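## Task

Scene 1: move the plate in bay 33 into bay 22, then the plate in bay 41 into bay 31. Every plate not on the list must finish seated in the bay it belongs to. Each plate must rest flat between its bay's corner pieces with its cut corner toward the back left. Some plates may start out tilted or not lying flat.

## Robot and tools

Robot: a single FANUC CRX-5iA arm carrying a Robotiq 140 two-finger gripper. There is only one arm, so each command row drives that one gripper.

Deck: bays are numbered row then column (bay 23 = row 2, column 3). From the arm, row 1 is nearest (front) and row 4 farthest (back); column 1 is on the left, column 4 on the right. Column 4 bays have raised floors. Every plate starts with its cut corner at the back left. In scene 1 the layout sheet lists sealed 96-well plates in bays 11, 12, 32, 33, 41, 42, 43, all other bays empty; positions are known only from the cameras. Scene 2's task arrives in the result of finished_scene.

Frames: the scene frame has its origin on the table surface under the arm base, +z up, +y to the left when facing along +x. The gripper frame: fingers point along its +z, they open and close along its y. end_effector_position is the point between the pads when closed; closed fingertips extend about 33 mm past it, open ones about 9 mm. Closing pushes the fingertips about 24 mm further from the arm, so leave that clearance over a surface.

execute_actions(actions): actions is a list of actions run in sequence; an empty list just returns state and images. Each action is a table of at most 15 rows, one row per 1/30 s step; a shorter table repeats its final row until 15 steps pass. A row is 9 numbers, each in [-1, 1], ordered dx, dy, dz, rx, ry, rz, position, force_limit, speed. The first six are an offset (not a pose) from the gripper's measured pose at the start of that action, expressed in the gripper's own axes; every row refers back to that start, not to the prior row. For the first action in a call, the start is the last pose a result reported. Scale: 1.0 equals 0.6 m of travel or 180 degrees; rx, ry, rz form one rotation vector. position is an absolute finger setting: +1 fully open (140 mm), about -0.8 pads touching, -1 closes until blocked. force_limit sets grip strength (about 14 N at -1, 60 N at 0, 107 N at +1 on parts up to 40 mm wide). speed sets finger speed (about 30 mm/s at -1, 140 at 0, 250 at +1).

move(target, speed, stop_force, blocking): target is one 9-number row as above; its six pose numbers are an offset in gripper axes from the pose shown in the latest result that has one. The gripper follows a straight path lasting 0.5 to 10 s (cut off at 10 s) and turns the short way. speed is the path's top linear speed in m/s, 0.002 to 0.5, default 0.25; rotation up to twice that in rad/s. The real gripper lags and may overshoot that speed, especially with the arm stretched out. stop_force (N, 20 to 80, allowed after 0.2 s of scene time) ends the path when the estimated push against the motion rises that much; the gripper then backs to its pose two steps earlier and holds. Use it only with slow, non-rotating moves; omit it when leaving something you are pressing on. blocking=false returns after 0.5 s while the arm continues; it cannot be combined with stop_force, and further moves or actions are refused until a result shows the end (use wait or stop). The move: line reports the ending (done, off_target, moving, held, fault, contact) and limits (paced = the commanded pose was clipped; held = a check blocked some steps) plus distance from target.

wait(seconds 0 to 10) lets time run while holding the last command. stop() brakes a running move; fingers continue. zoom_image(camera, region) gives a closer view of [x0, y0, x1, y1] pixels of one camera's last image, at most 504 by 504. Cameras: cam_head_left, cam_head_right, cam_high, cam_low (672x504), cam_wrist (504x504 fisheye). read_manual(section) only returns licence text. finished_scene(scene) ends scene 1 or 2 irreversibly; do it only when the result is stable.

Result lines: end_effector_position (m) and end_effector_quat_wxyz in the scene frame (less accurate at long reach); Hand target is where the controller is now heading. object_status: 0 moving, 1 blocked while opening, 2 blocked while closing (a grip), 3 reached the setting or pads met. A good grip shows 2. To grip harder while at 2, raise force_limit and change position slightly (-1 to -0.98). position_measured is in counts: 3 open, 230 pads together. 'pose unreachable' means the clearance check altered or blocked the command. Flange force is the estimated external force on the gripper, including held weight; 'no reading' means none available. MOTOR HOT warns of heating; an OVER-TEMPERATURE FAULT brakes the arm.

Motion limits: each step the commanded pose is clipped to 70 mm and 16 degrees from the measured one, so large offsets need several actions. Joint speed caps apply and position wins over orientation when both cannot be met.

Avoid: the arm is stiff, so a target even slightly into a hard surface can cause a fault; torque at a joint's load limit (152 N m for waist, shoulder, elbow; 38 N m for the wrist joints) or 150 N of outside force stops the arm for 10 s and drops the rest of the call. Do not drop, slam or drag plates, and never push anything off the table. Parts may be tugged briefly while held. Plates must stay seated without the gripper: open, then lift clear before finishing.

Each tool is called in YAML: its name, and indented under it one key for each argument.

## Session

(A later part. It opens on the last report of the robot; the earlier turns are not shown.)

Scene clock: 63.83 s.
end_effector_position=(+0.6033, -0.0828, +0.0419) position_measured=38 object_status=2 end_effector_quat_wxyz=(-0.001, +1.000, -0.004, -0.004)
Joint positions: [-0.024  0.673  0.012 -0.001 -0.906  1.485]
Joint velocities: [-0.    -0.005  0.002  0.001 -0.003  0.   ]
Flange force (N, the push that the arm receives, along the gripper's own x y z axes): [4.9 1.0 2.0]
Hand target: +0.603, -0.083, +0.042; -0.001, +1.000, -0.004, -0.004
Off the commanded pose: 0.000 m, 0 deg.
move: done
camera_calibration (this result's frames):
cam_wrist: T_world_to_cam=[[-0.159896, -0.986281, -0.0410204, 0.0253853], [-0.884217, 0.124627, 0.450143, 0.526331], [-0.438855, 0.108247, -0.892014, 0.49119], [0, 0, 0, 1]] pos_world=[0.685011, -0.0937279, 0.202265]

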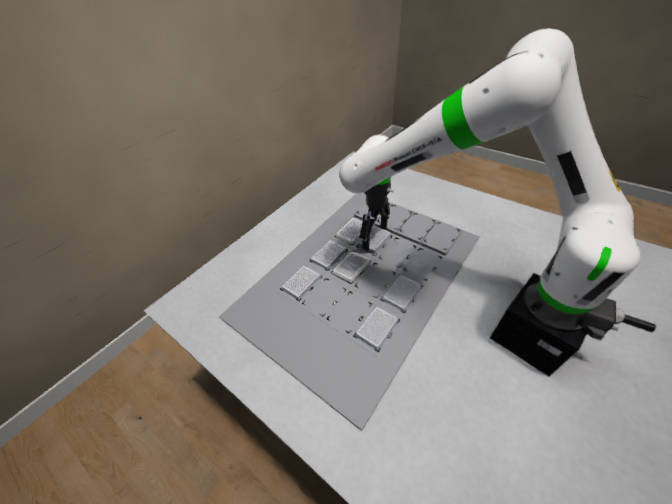

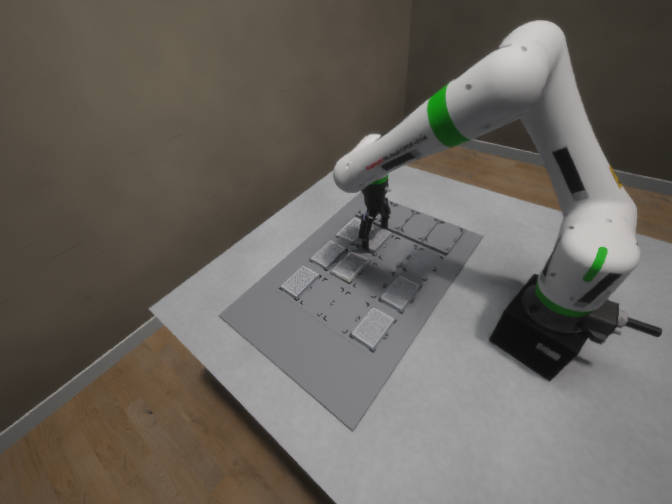

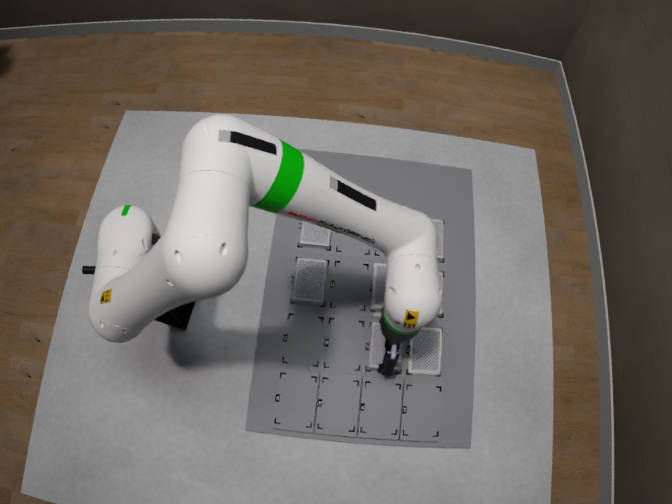

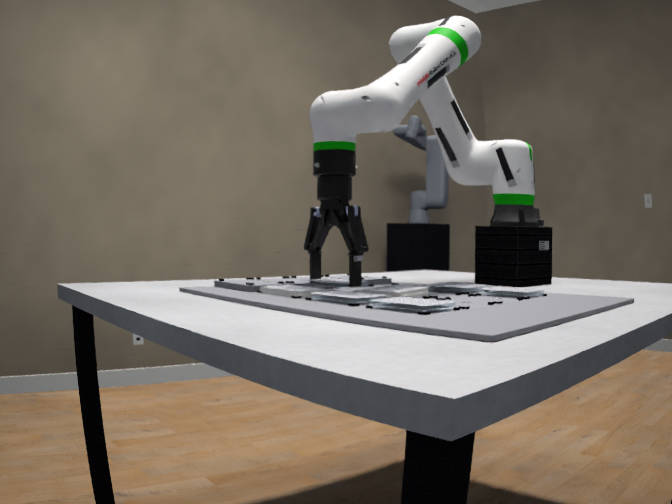

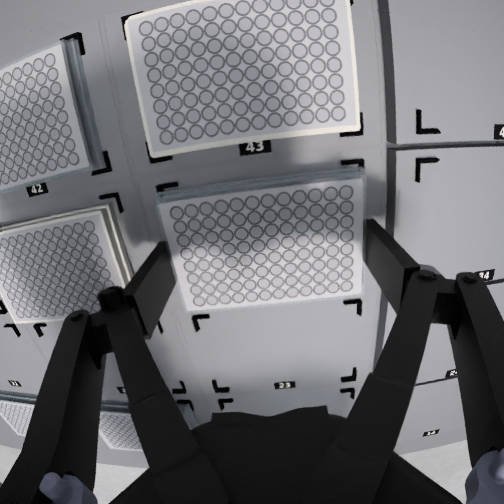

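Held well. I'll keep this view as the alignment reference for placing.

zoom_image:
  camera: "cam_wrist"
  region: [90, 110, 390, 340]

move:
  target: [0,0,-0.04,0,0,0,-1,-0.2,-1]
  speed: 0.08

move:
  target: [-0.18,-0.27,0,0,0,0,-1,-0.2,-1]
  speed: 0.2

move:
  target: [0,0,0.02,0,0,0,-1,-0.2,-1]
  speed: 0.04

Region (90, 110, 390, 340) of cam_wrist's 504x504 image, scaled by 1.680, with more detail than that image has; it fills the top 386 rows of this view, and the rest is white.

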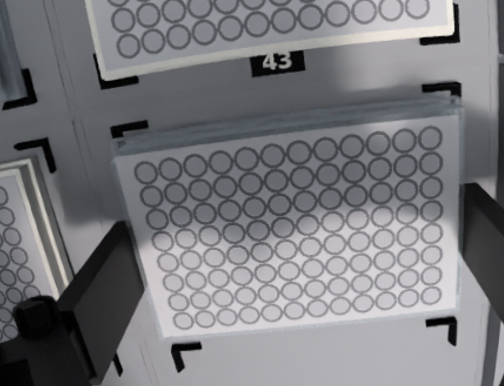

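Scene clock: 74.17 s.
end_effector_position=(+0.6036, -0.0828, +0.0658) position_measured=38 object_status=2 end_effector_quat_wxyz=(-0.001, +1.000, -0.004, -0.004)
Joint positions: [-0.024  0.638  0.021 -0.001 -0.95   1.485]
Joint velocities: [-0.    -0.003  0.004 -0.002 -0.003 -0.002]
Flange force (N, the push that the arm receives, along the gripper's own x y z axes): [9.7 1.5 3.5]
Hand target: +0.604, -0.083, +0.066; -0.001, +1.000, -0.004, -0.004
Off the commanded pose: 0.000 m, 0 deg.
move: done
camera_calibration (this result's frames):
cam_wrist: T_world_to_cam=[[-0.159859, -0.986286, -0.0410409, 0.0263595], [-0.884216, 0.124584, 0.450157, 0.515822], [-0.438871, 0.108251, -0.892006, 0.512623], [0, 0, 0, 1]] pos_world=[0.685287, -0.0937567, 0.226144]

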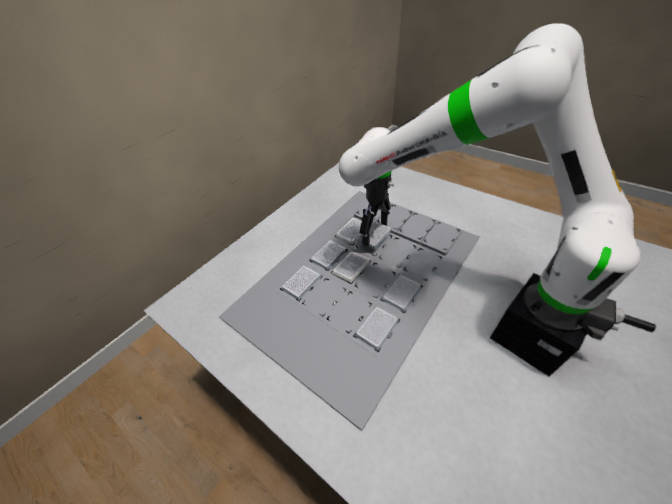

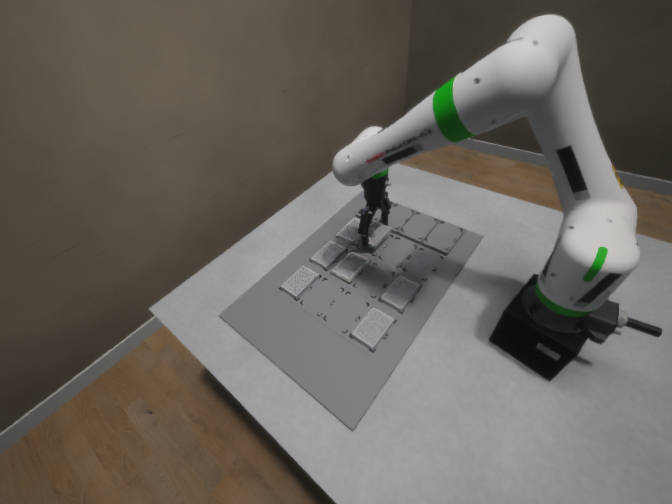

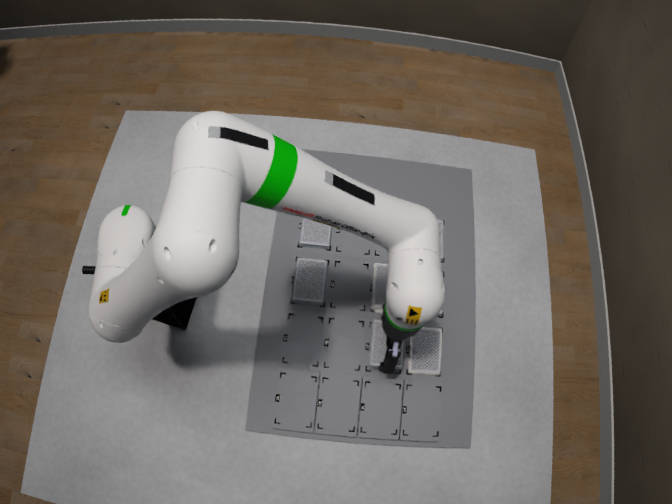

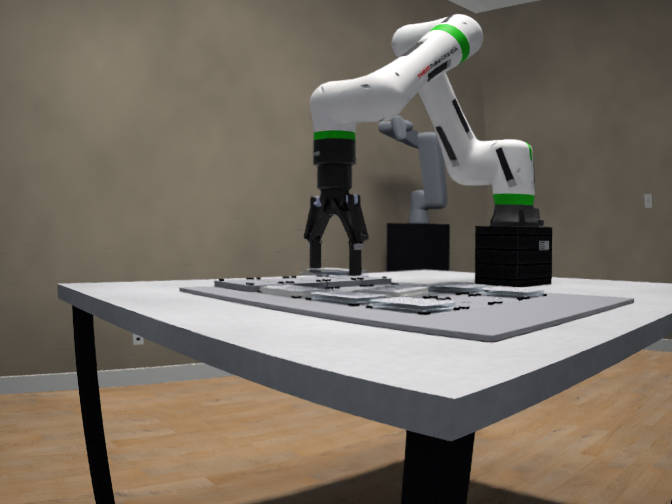

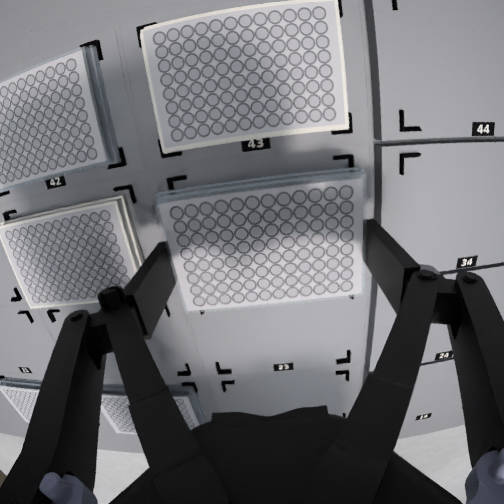

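Scene clock: 75.63 s.
end_effector_position=(+0.4972, +0.0807, +0.0673) position_measured=38 object_status=2 end_effector_quat_wxyz=(-0.002, +1.000, -0.004, -0.004)
Joint positions: [ 0.318  0.43  -0.317 -0.001 -0.82   1.143]
Joint velocities: [ 0.005 -0.002 -0.003  0.     0.001 -0.005]
Flange force (N, the push that the arm receives, along the gripper's own x y z axes): [7.0 -1.0 3.0]
Hand target: +0.497, +0.081, +0.067; -0.002, +1.000, -0.004, -0.004
Off the commanded pose: 0.001 m, 0 deg.
move: done
camera_calibration (this result's frames):
cam_wrist: T_world_to_cam=[[-0.16001, -0.986219, -0.0420526, 0.170804], [-0.883911, 0.124186, 0.450866, 0.400568], [-0.43943, 0.109314, -0.891601, 0.449762], [0, 0, 0, 1]] pos_world=[0.579036, 0.0695395, 0.227589]

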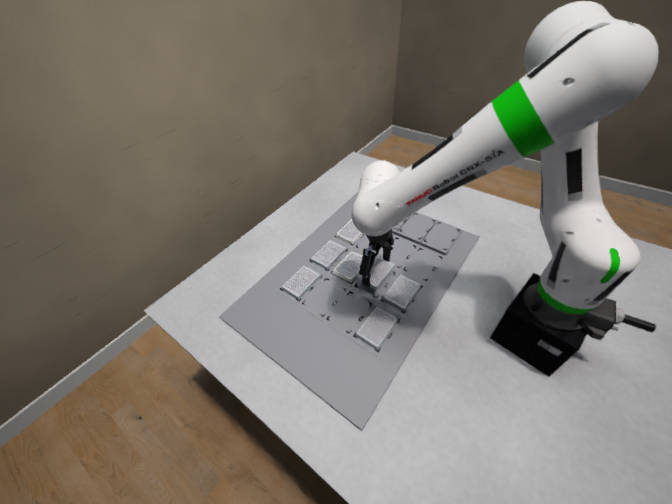

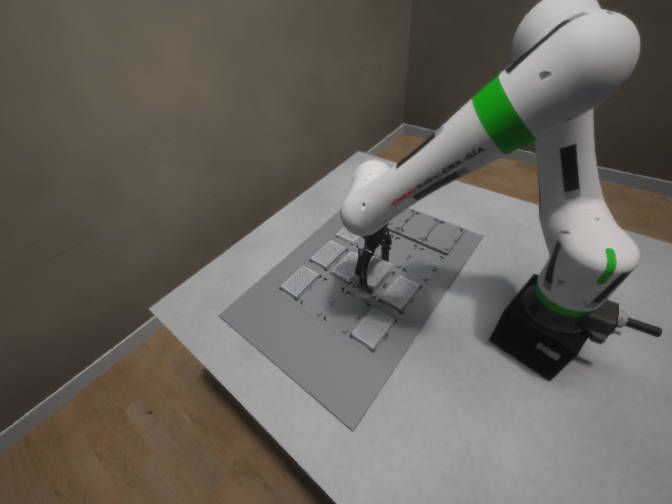

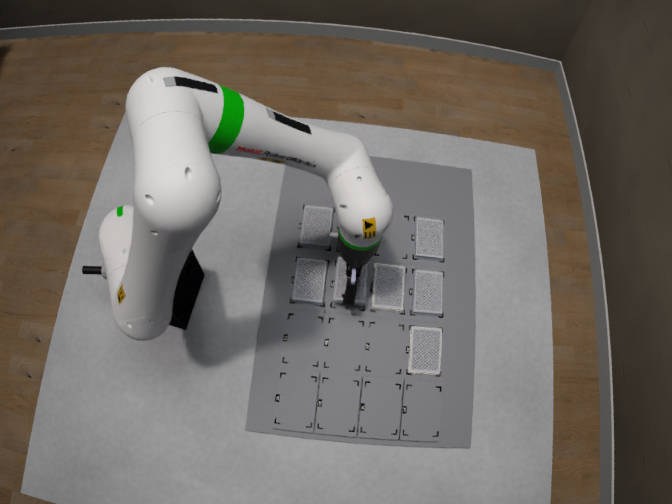

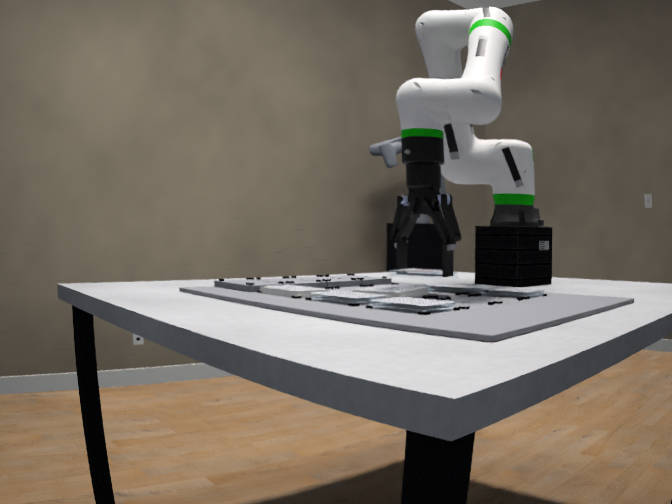

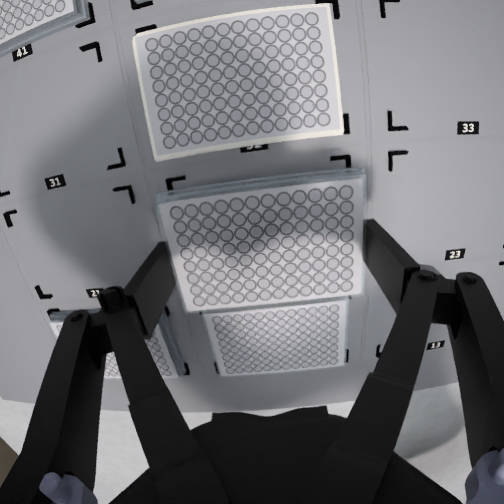

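Scene clock: 76.37 s.
end_effector_position=(+0.4971, +0.0808, +0.0555) position_measured=38 object_status=2 end_effector_quat_wxyz=(-0.002, +1.000, -0.004, -0.004)
Joint positions: [ 0.319  0.451 -0.322 -0.001 -0.794  1.143]
Joint velocities: [0.    0.005 0.001 0.002 0.004 0.   ]
Flange force (N, the push that the arm receives, along the gripper's own x y z axes): [5.9 -0.9 2.6]
Hand target: +0.497, +0.081, +0.055; -0.002, +1.000, -0.004, -0.004
Off the commanded pose: 0.000 m, 0 deg.
move: done
camera_calibration (this result's frames):
cam_wrist: T_world_to_cam=[[-0.15988, -0.986242, -0.0420132, 0.170279], [-0.883939, 0.12409, 0.450837, 0.405807], [-0.439421, 0.109217, -0.891617, 0.439133], [0, 0, 0, 1]] pos_world=[0.578897, 0.069619, 0.21574]

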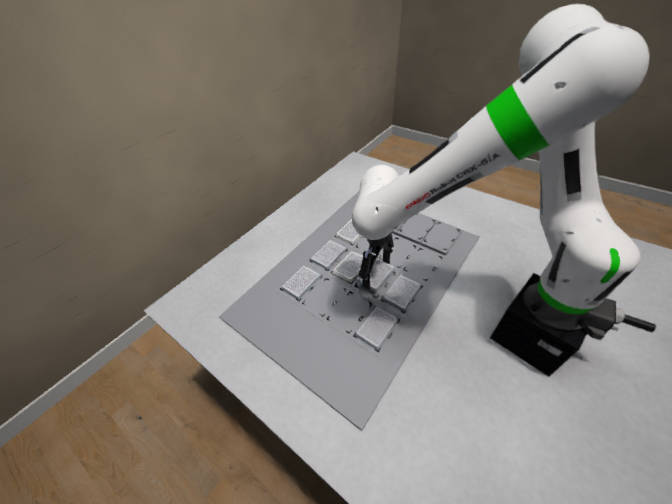

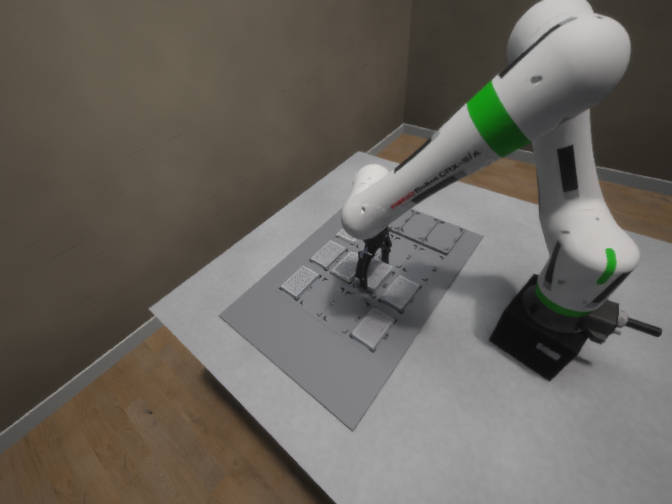

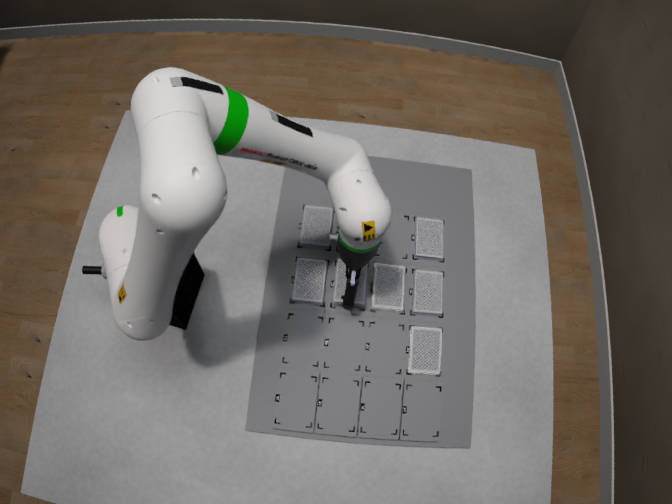

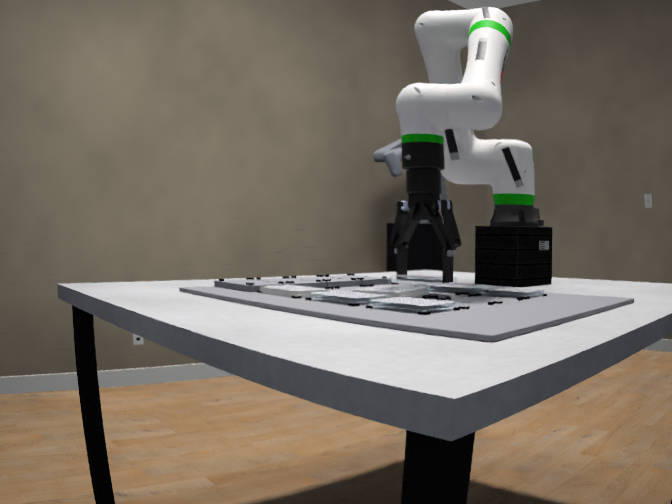

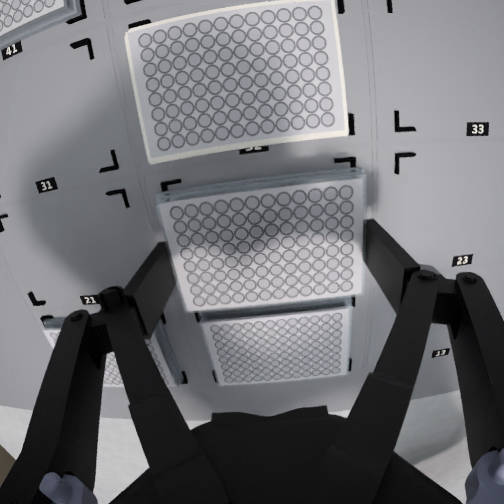

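move:
  target: [0,-0.002,0.0225,0,0,0,-1,-0.2,-1]
  speed: 0.03

zoom_image:
  camera: "cam_wrist"
  region: [90, 110, 390, 340]

Scene clock: 81.67 s.
end_effector_position=(+0.4969, +0.0820, +0.0421) position_measured=38 object_status=2 end_effector_quat_wxyz=(-0.002, +1.000, -0.004, -0.004)
Joint positions: [ 0.321  0.476 -0.326 -0.001 -0.765  1.141]
Joint velocities: [ 0.     0.001 -0.001 -0.001  0.003  0.002]
Flange force (N, the push that the arm receives, along the gripper's own x y z axes): [6.8 -0.8 4.4]
Hand target: +0.497, +0.082, +0.042; -0.002, +1.000, -0.004, -0.004
Off the commanded pose: 0.000 m, 0 deg.
move: done
camera_calibration (this result's frames):
cam_wrist: T_world_to_cam=[[-0.159964, -0.986227, -0.0420369, 0.170922], [-0.883925, 0.124154, 0.450846, 0.411551], [-0.439417, 0.109276, -0.891612, 0.426988], [0, 0, 0, 1]] pos_world=[0.578748, 0.0708125, 0.202347]

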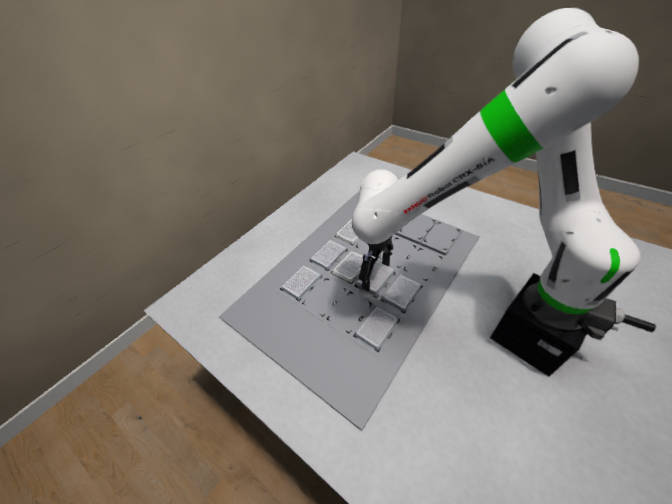

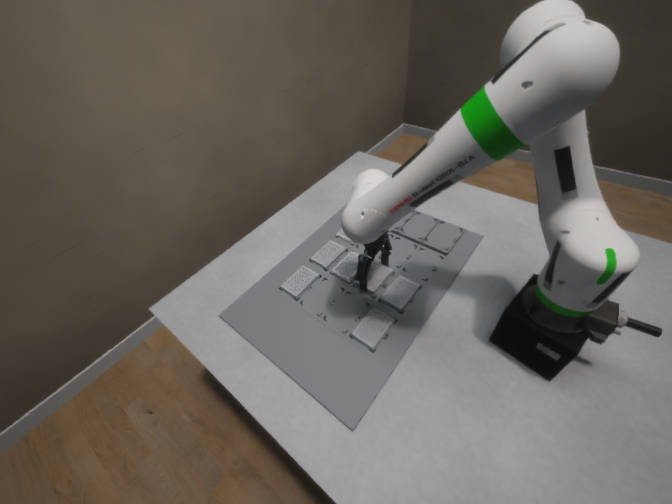

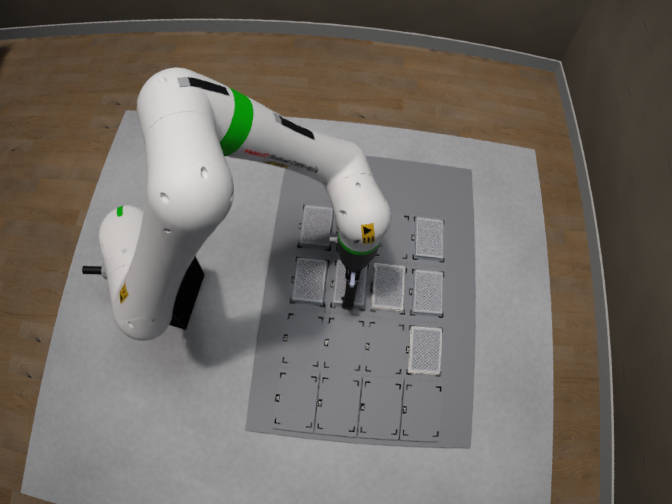

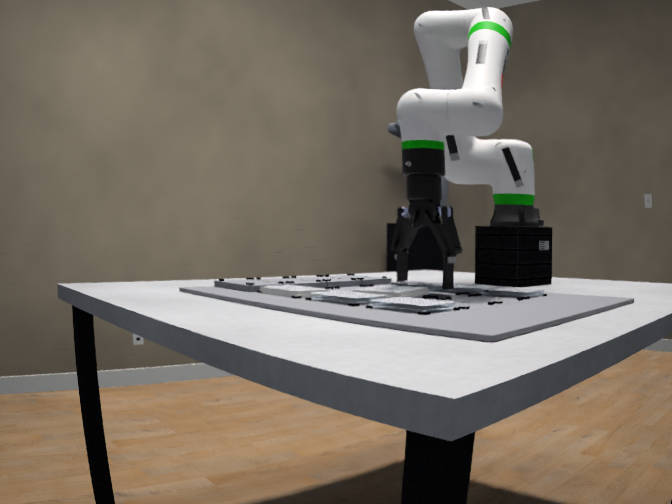

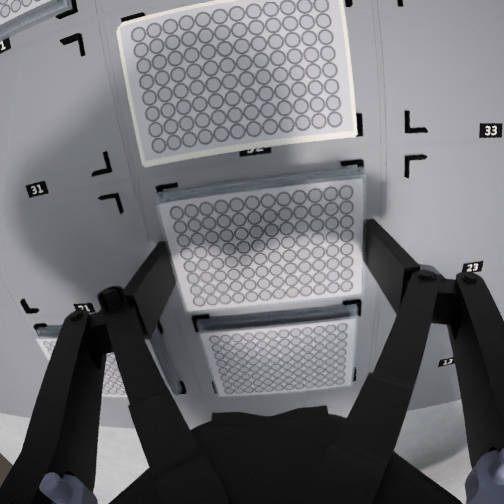

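Region (90, 110, 390, 340) of cam_wrist's 504x504 image, scaled by 1.680, with more detail than that image has; it fills the top 386 rows of this view, and the rest is white.

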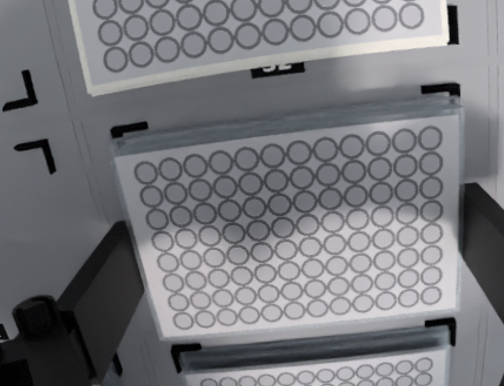

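move:
  target: [-0.0007,0,0.023,0,0,0,-1,-0.2,-1]
  speed: 0.004
  stop_force: 20

Scene clock: 88.30 s.
end_effector_position=(+0.4965, +0.0820, +0.0309) position_measured=38 object_status=2 end_effector_quat_wxyz=(-0.002, +1.000, -0.004, -0.004)
Joint positions: [ 0.321  0.496 -0.331 -0.001 -0.74   1.141]
Joint velocities: [-0.001 -0.001 -0.001  0.    -0.003  0.   ]
Flange force (N, the push that the arm receives, along the gripper's own x y z axes): [-0.6 0.1 -24.0]
Hand target: +0.496, +0.082, +0.031; -0.002, +1.000, -0.004, -0.004
Off the commanded pose: 0.003 m, 0 deg.
move: contact
camera_calibration (this result's frames):
cam_wrist: T_world_to_cam=[[-0.159918, -0.986236, -0.0420021, 0.170375], [-0.88395, 0.124133, 0.450804, 0.41621], [-0.439385, 0.109219, -0.891634, 0.416781], [0, 0, 0, 1]] pos_world=[0.578282, 0.0708437, 0.191143]

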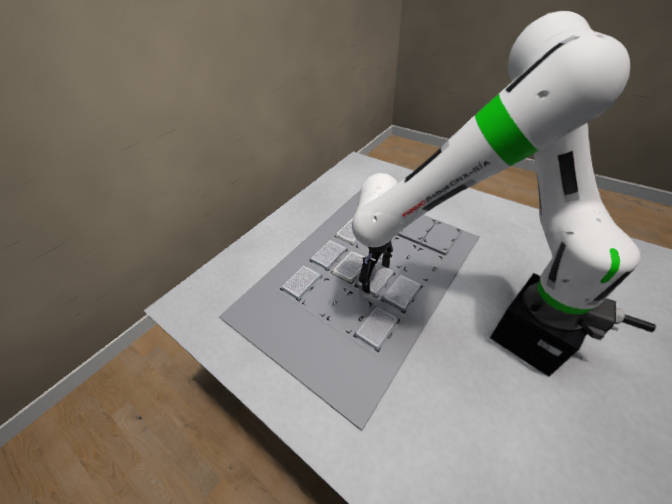

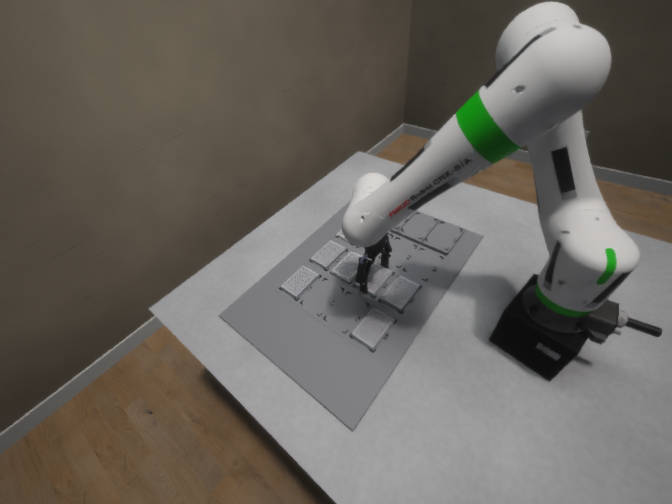

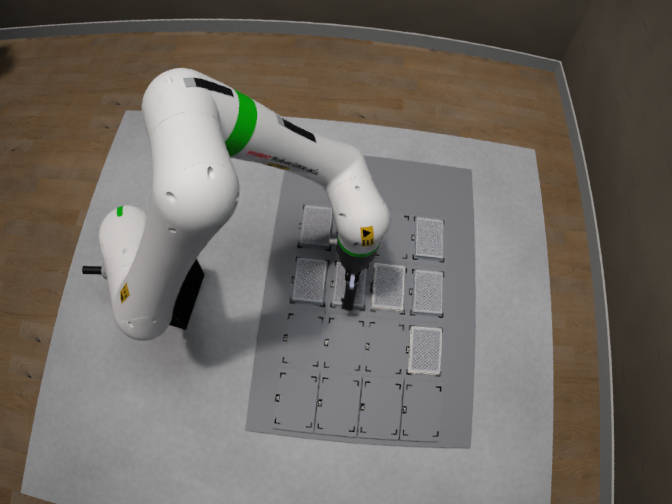

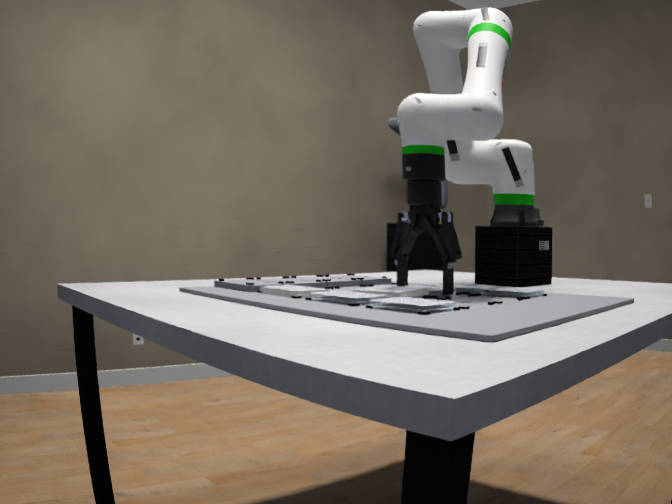

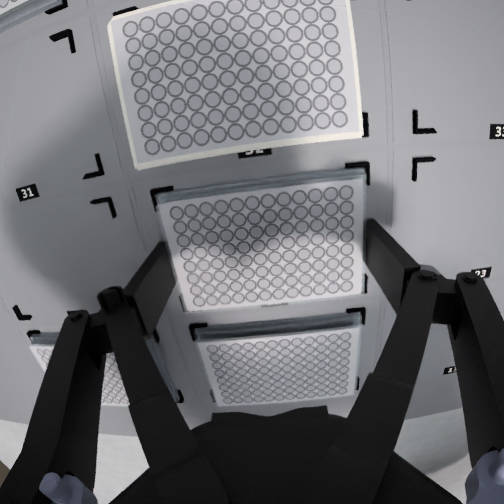

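move:
  target: [0,0,0,0,0,0,1,0,-0.5]

move:
  target: [0,0,-0.03,0,0,0,1,0,0]
  speed: 0.06

move:
  target: [0.173,-0.005,-0.002,0,0,0,1,0,0]
  speed: 0.15

zoom_image:
  camera: "cam_wrist"
  region: [90, 110, 410, 340]

Scene clock: 95.67 s.
end_effector_position=(+0.4965, +0.0820, +0.0309) position_measured=3 object_status=3 end_effector_quat_wxyz=(-0.002, +1.000, -0.004, -0.004)
Joint positions: [ 0.321  0.496 -0.331 -0.001 -0.74   1.141]
Joint velocities: [ 0.    -0.001  0.001 -0.001 -0.    -0.   ]
Flange force (N, the push that the arm receives, along the gripper's own x y z axes): [4.9 0.0 1.4]
Hand target: +0.496, +0.082, +0.031; -0.002, +1.000, -0.004, -0.004
Off the commanded pose: 0.000 m, 0 deg.
move: done
camera_calibration (this result's frames):
cam_wrist: T_world_to_cam=[[-0.159915, -0.986235, -0.0420529, 0.17041], [-0.883987, 0.124117, 0.450734, 0.416267], [-0.43931, 0.109253, -0.891667, 0.416789], [0, 0, 0, 1]] pos_world=[0.578326, 0.0708631, 0.191178]

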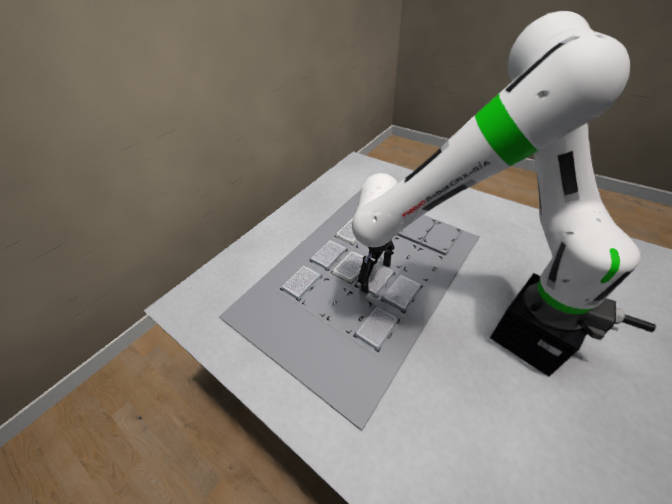

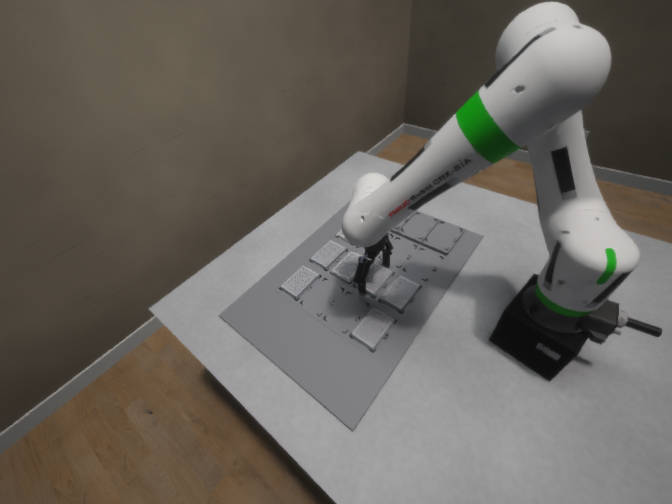

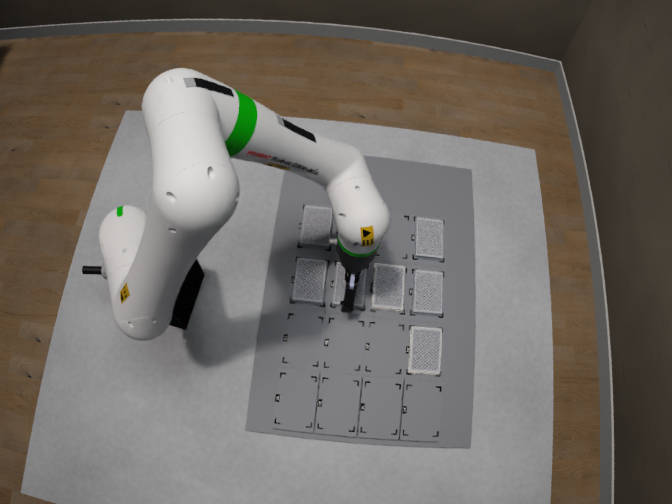

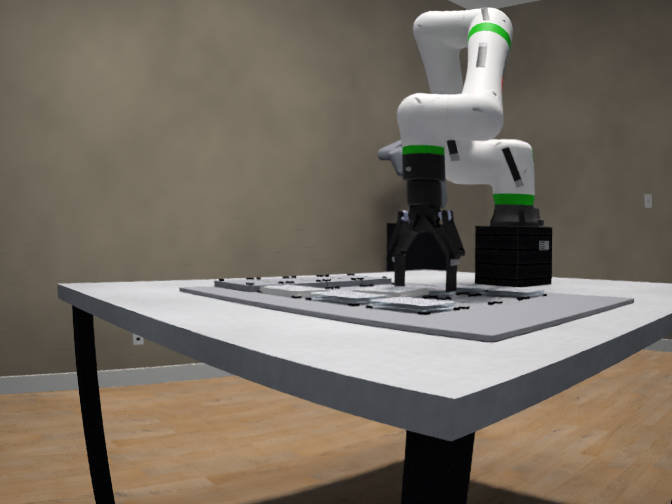

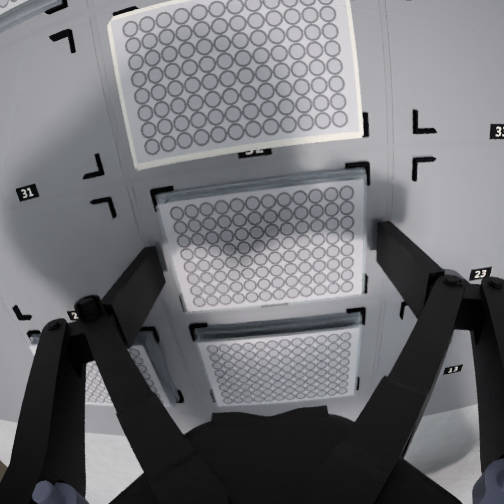

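Scene clock: 96.43 s.
end_effector_position=(+0.4967, +0.0820, +0.0487) position_measured=3 object_status=3 end_effector_quat_wxyz=(-0.002, +1.000, -0.004, -0.004)
Joint positions: [ 0.321  0.463 -0.325 -0.001 -0.779  1.141]
Joint velocities: [-0.001 -0.003  0.001 -0.001 -0.004  0.001]
Flange force (N, the push that the arm receives, along the gripper's own x y z axes): [6.4 0.3 3.2]
Hand target: +0.497, +0.082, +0.049; -0.002, +1.000, -0.004, -0.004
Off the commanded pose: 0.000 m, 0 deg.
move: done
camera_calibration (this result's frames):
cam_wrist: T_world_to_cam=[[-0.159894, -0.986237, -0.0420681, 0.17116], [-0.883982, 0.124089, 0.450752, 0.408395], [-0.439329, 0.10926, -0.891657, 0.432815], [0, 0, 0, 1]] pos_world=[0.578529, 0.0708379, 0.209038]

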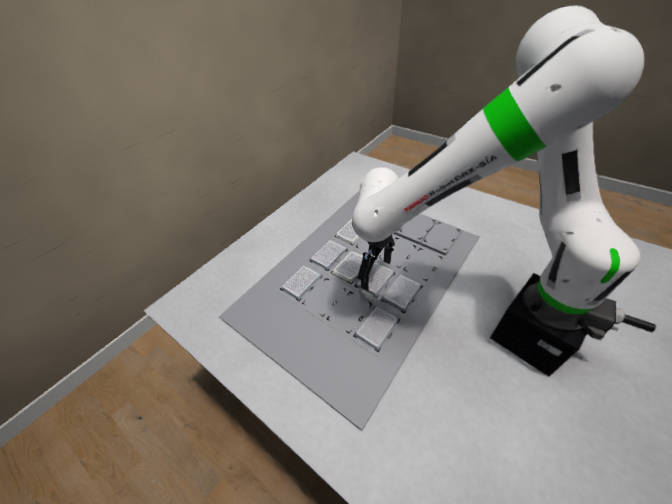

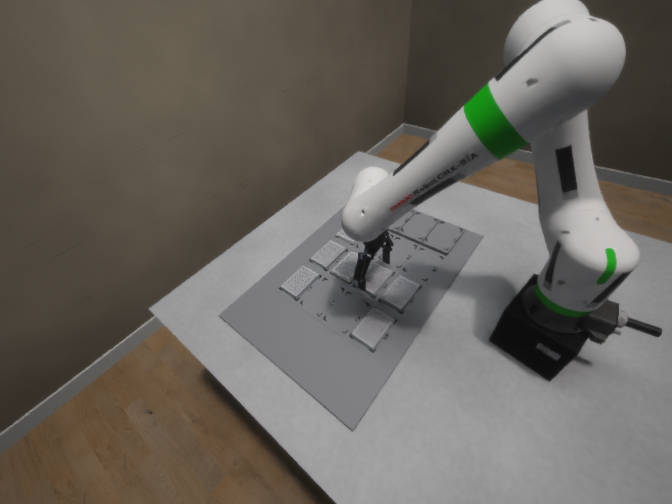

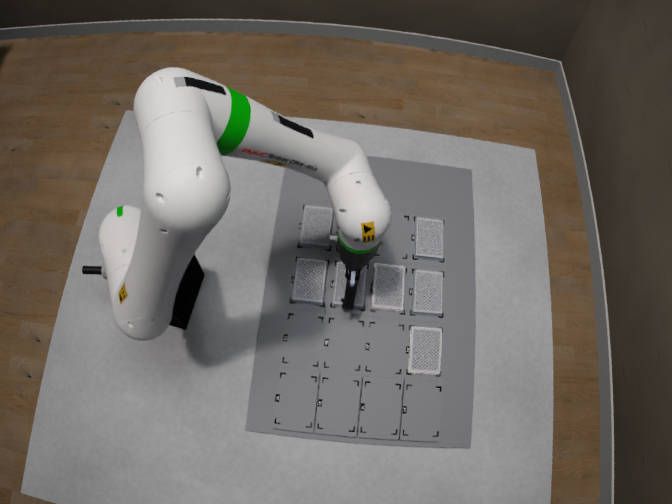

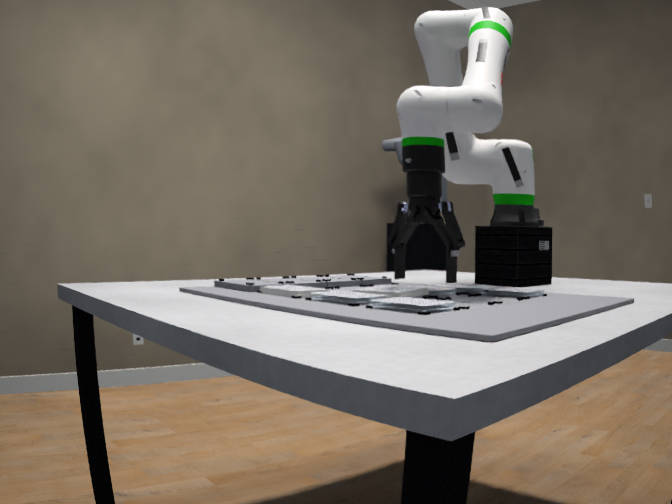

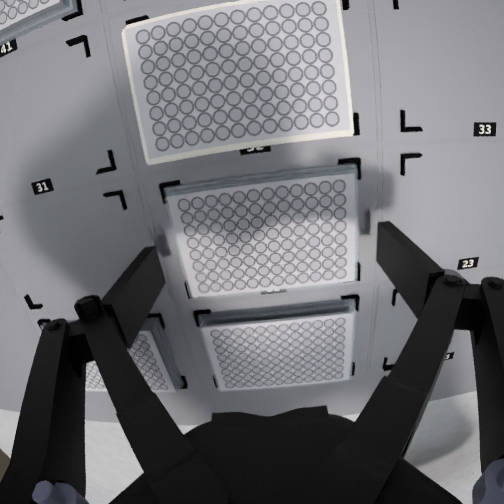

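Scene clock: 97.60 s.
end_effector_position=(+0.6004, +0.0838, +0.0487) position_measured=3 object_status=3 end_effector_quat_wxyz=(-0.002, +1.000, -0.004, -0.004)
Joint positions: [ 0.251  0.658  0.005 -0.001 -0.914  1.21 ]
Joint velocities: [-0.001  0.005  0.008 -0.001 -0.004  0.004]
Flange force (N, the push that the arm receives, along the gripper's own x y z axes): [5.0 0.8 4.5]
Hand target: +0.601, +0.084, +0.049; -0.002, +1.000, -0.004, -0.004
Off the commanded pose: 0.001 m, 0 deg.
move: done
camera_calibration (this result's frames):
cam_wrist: T_world_to_cam=[[-0.159772, -0.986262, -0.0419599, 0.189451], [-0.884102, 0.124055, 0.450527, 0.499957], [-0.439132, 0.109078, -0.891776, 0.478068], [0, 0, 0, 1]] pos_world=[0.682216, 0.0726793, 0.209035]

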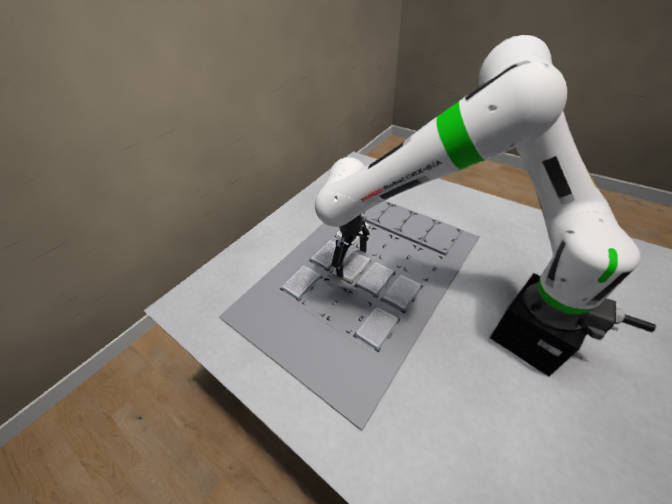

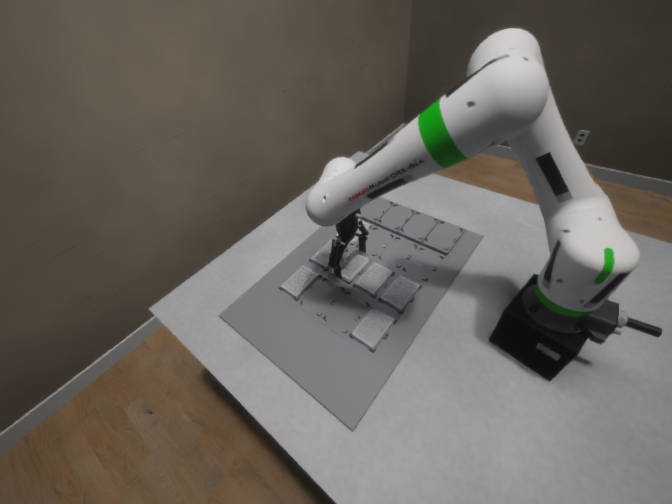

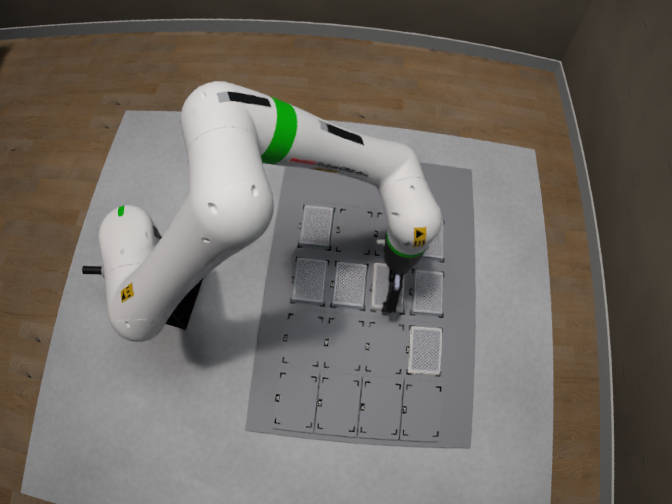

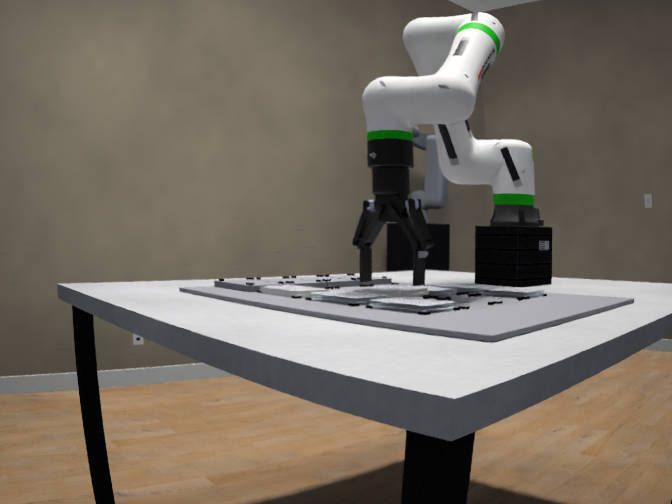

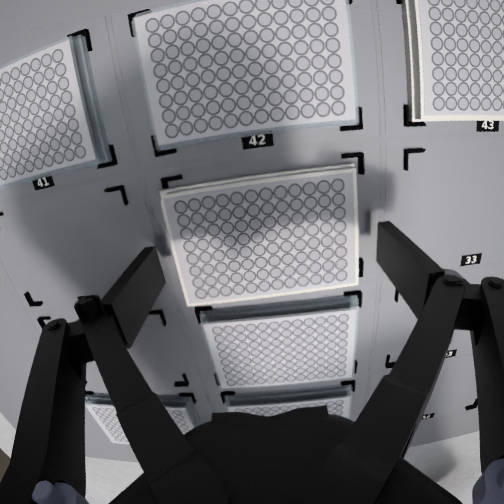

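Region (90, 110, 410, 340) of cam_wrist's 504x504 image, scaled by 1.575, with more detail than that image has; it fills the top 362 rows of this view, and the rest is white.

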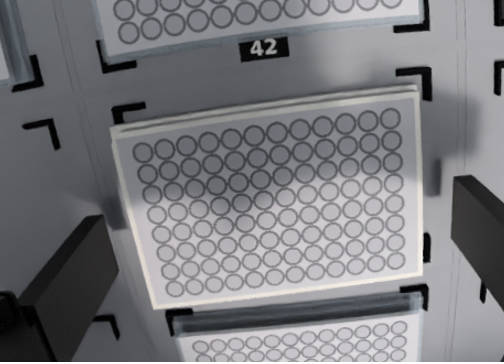

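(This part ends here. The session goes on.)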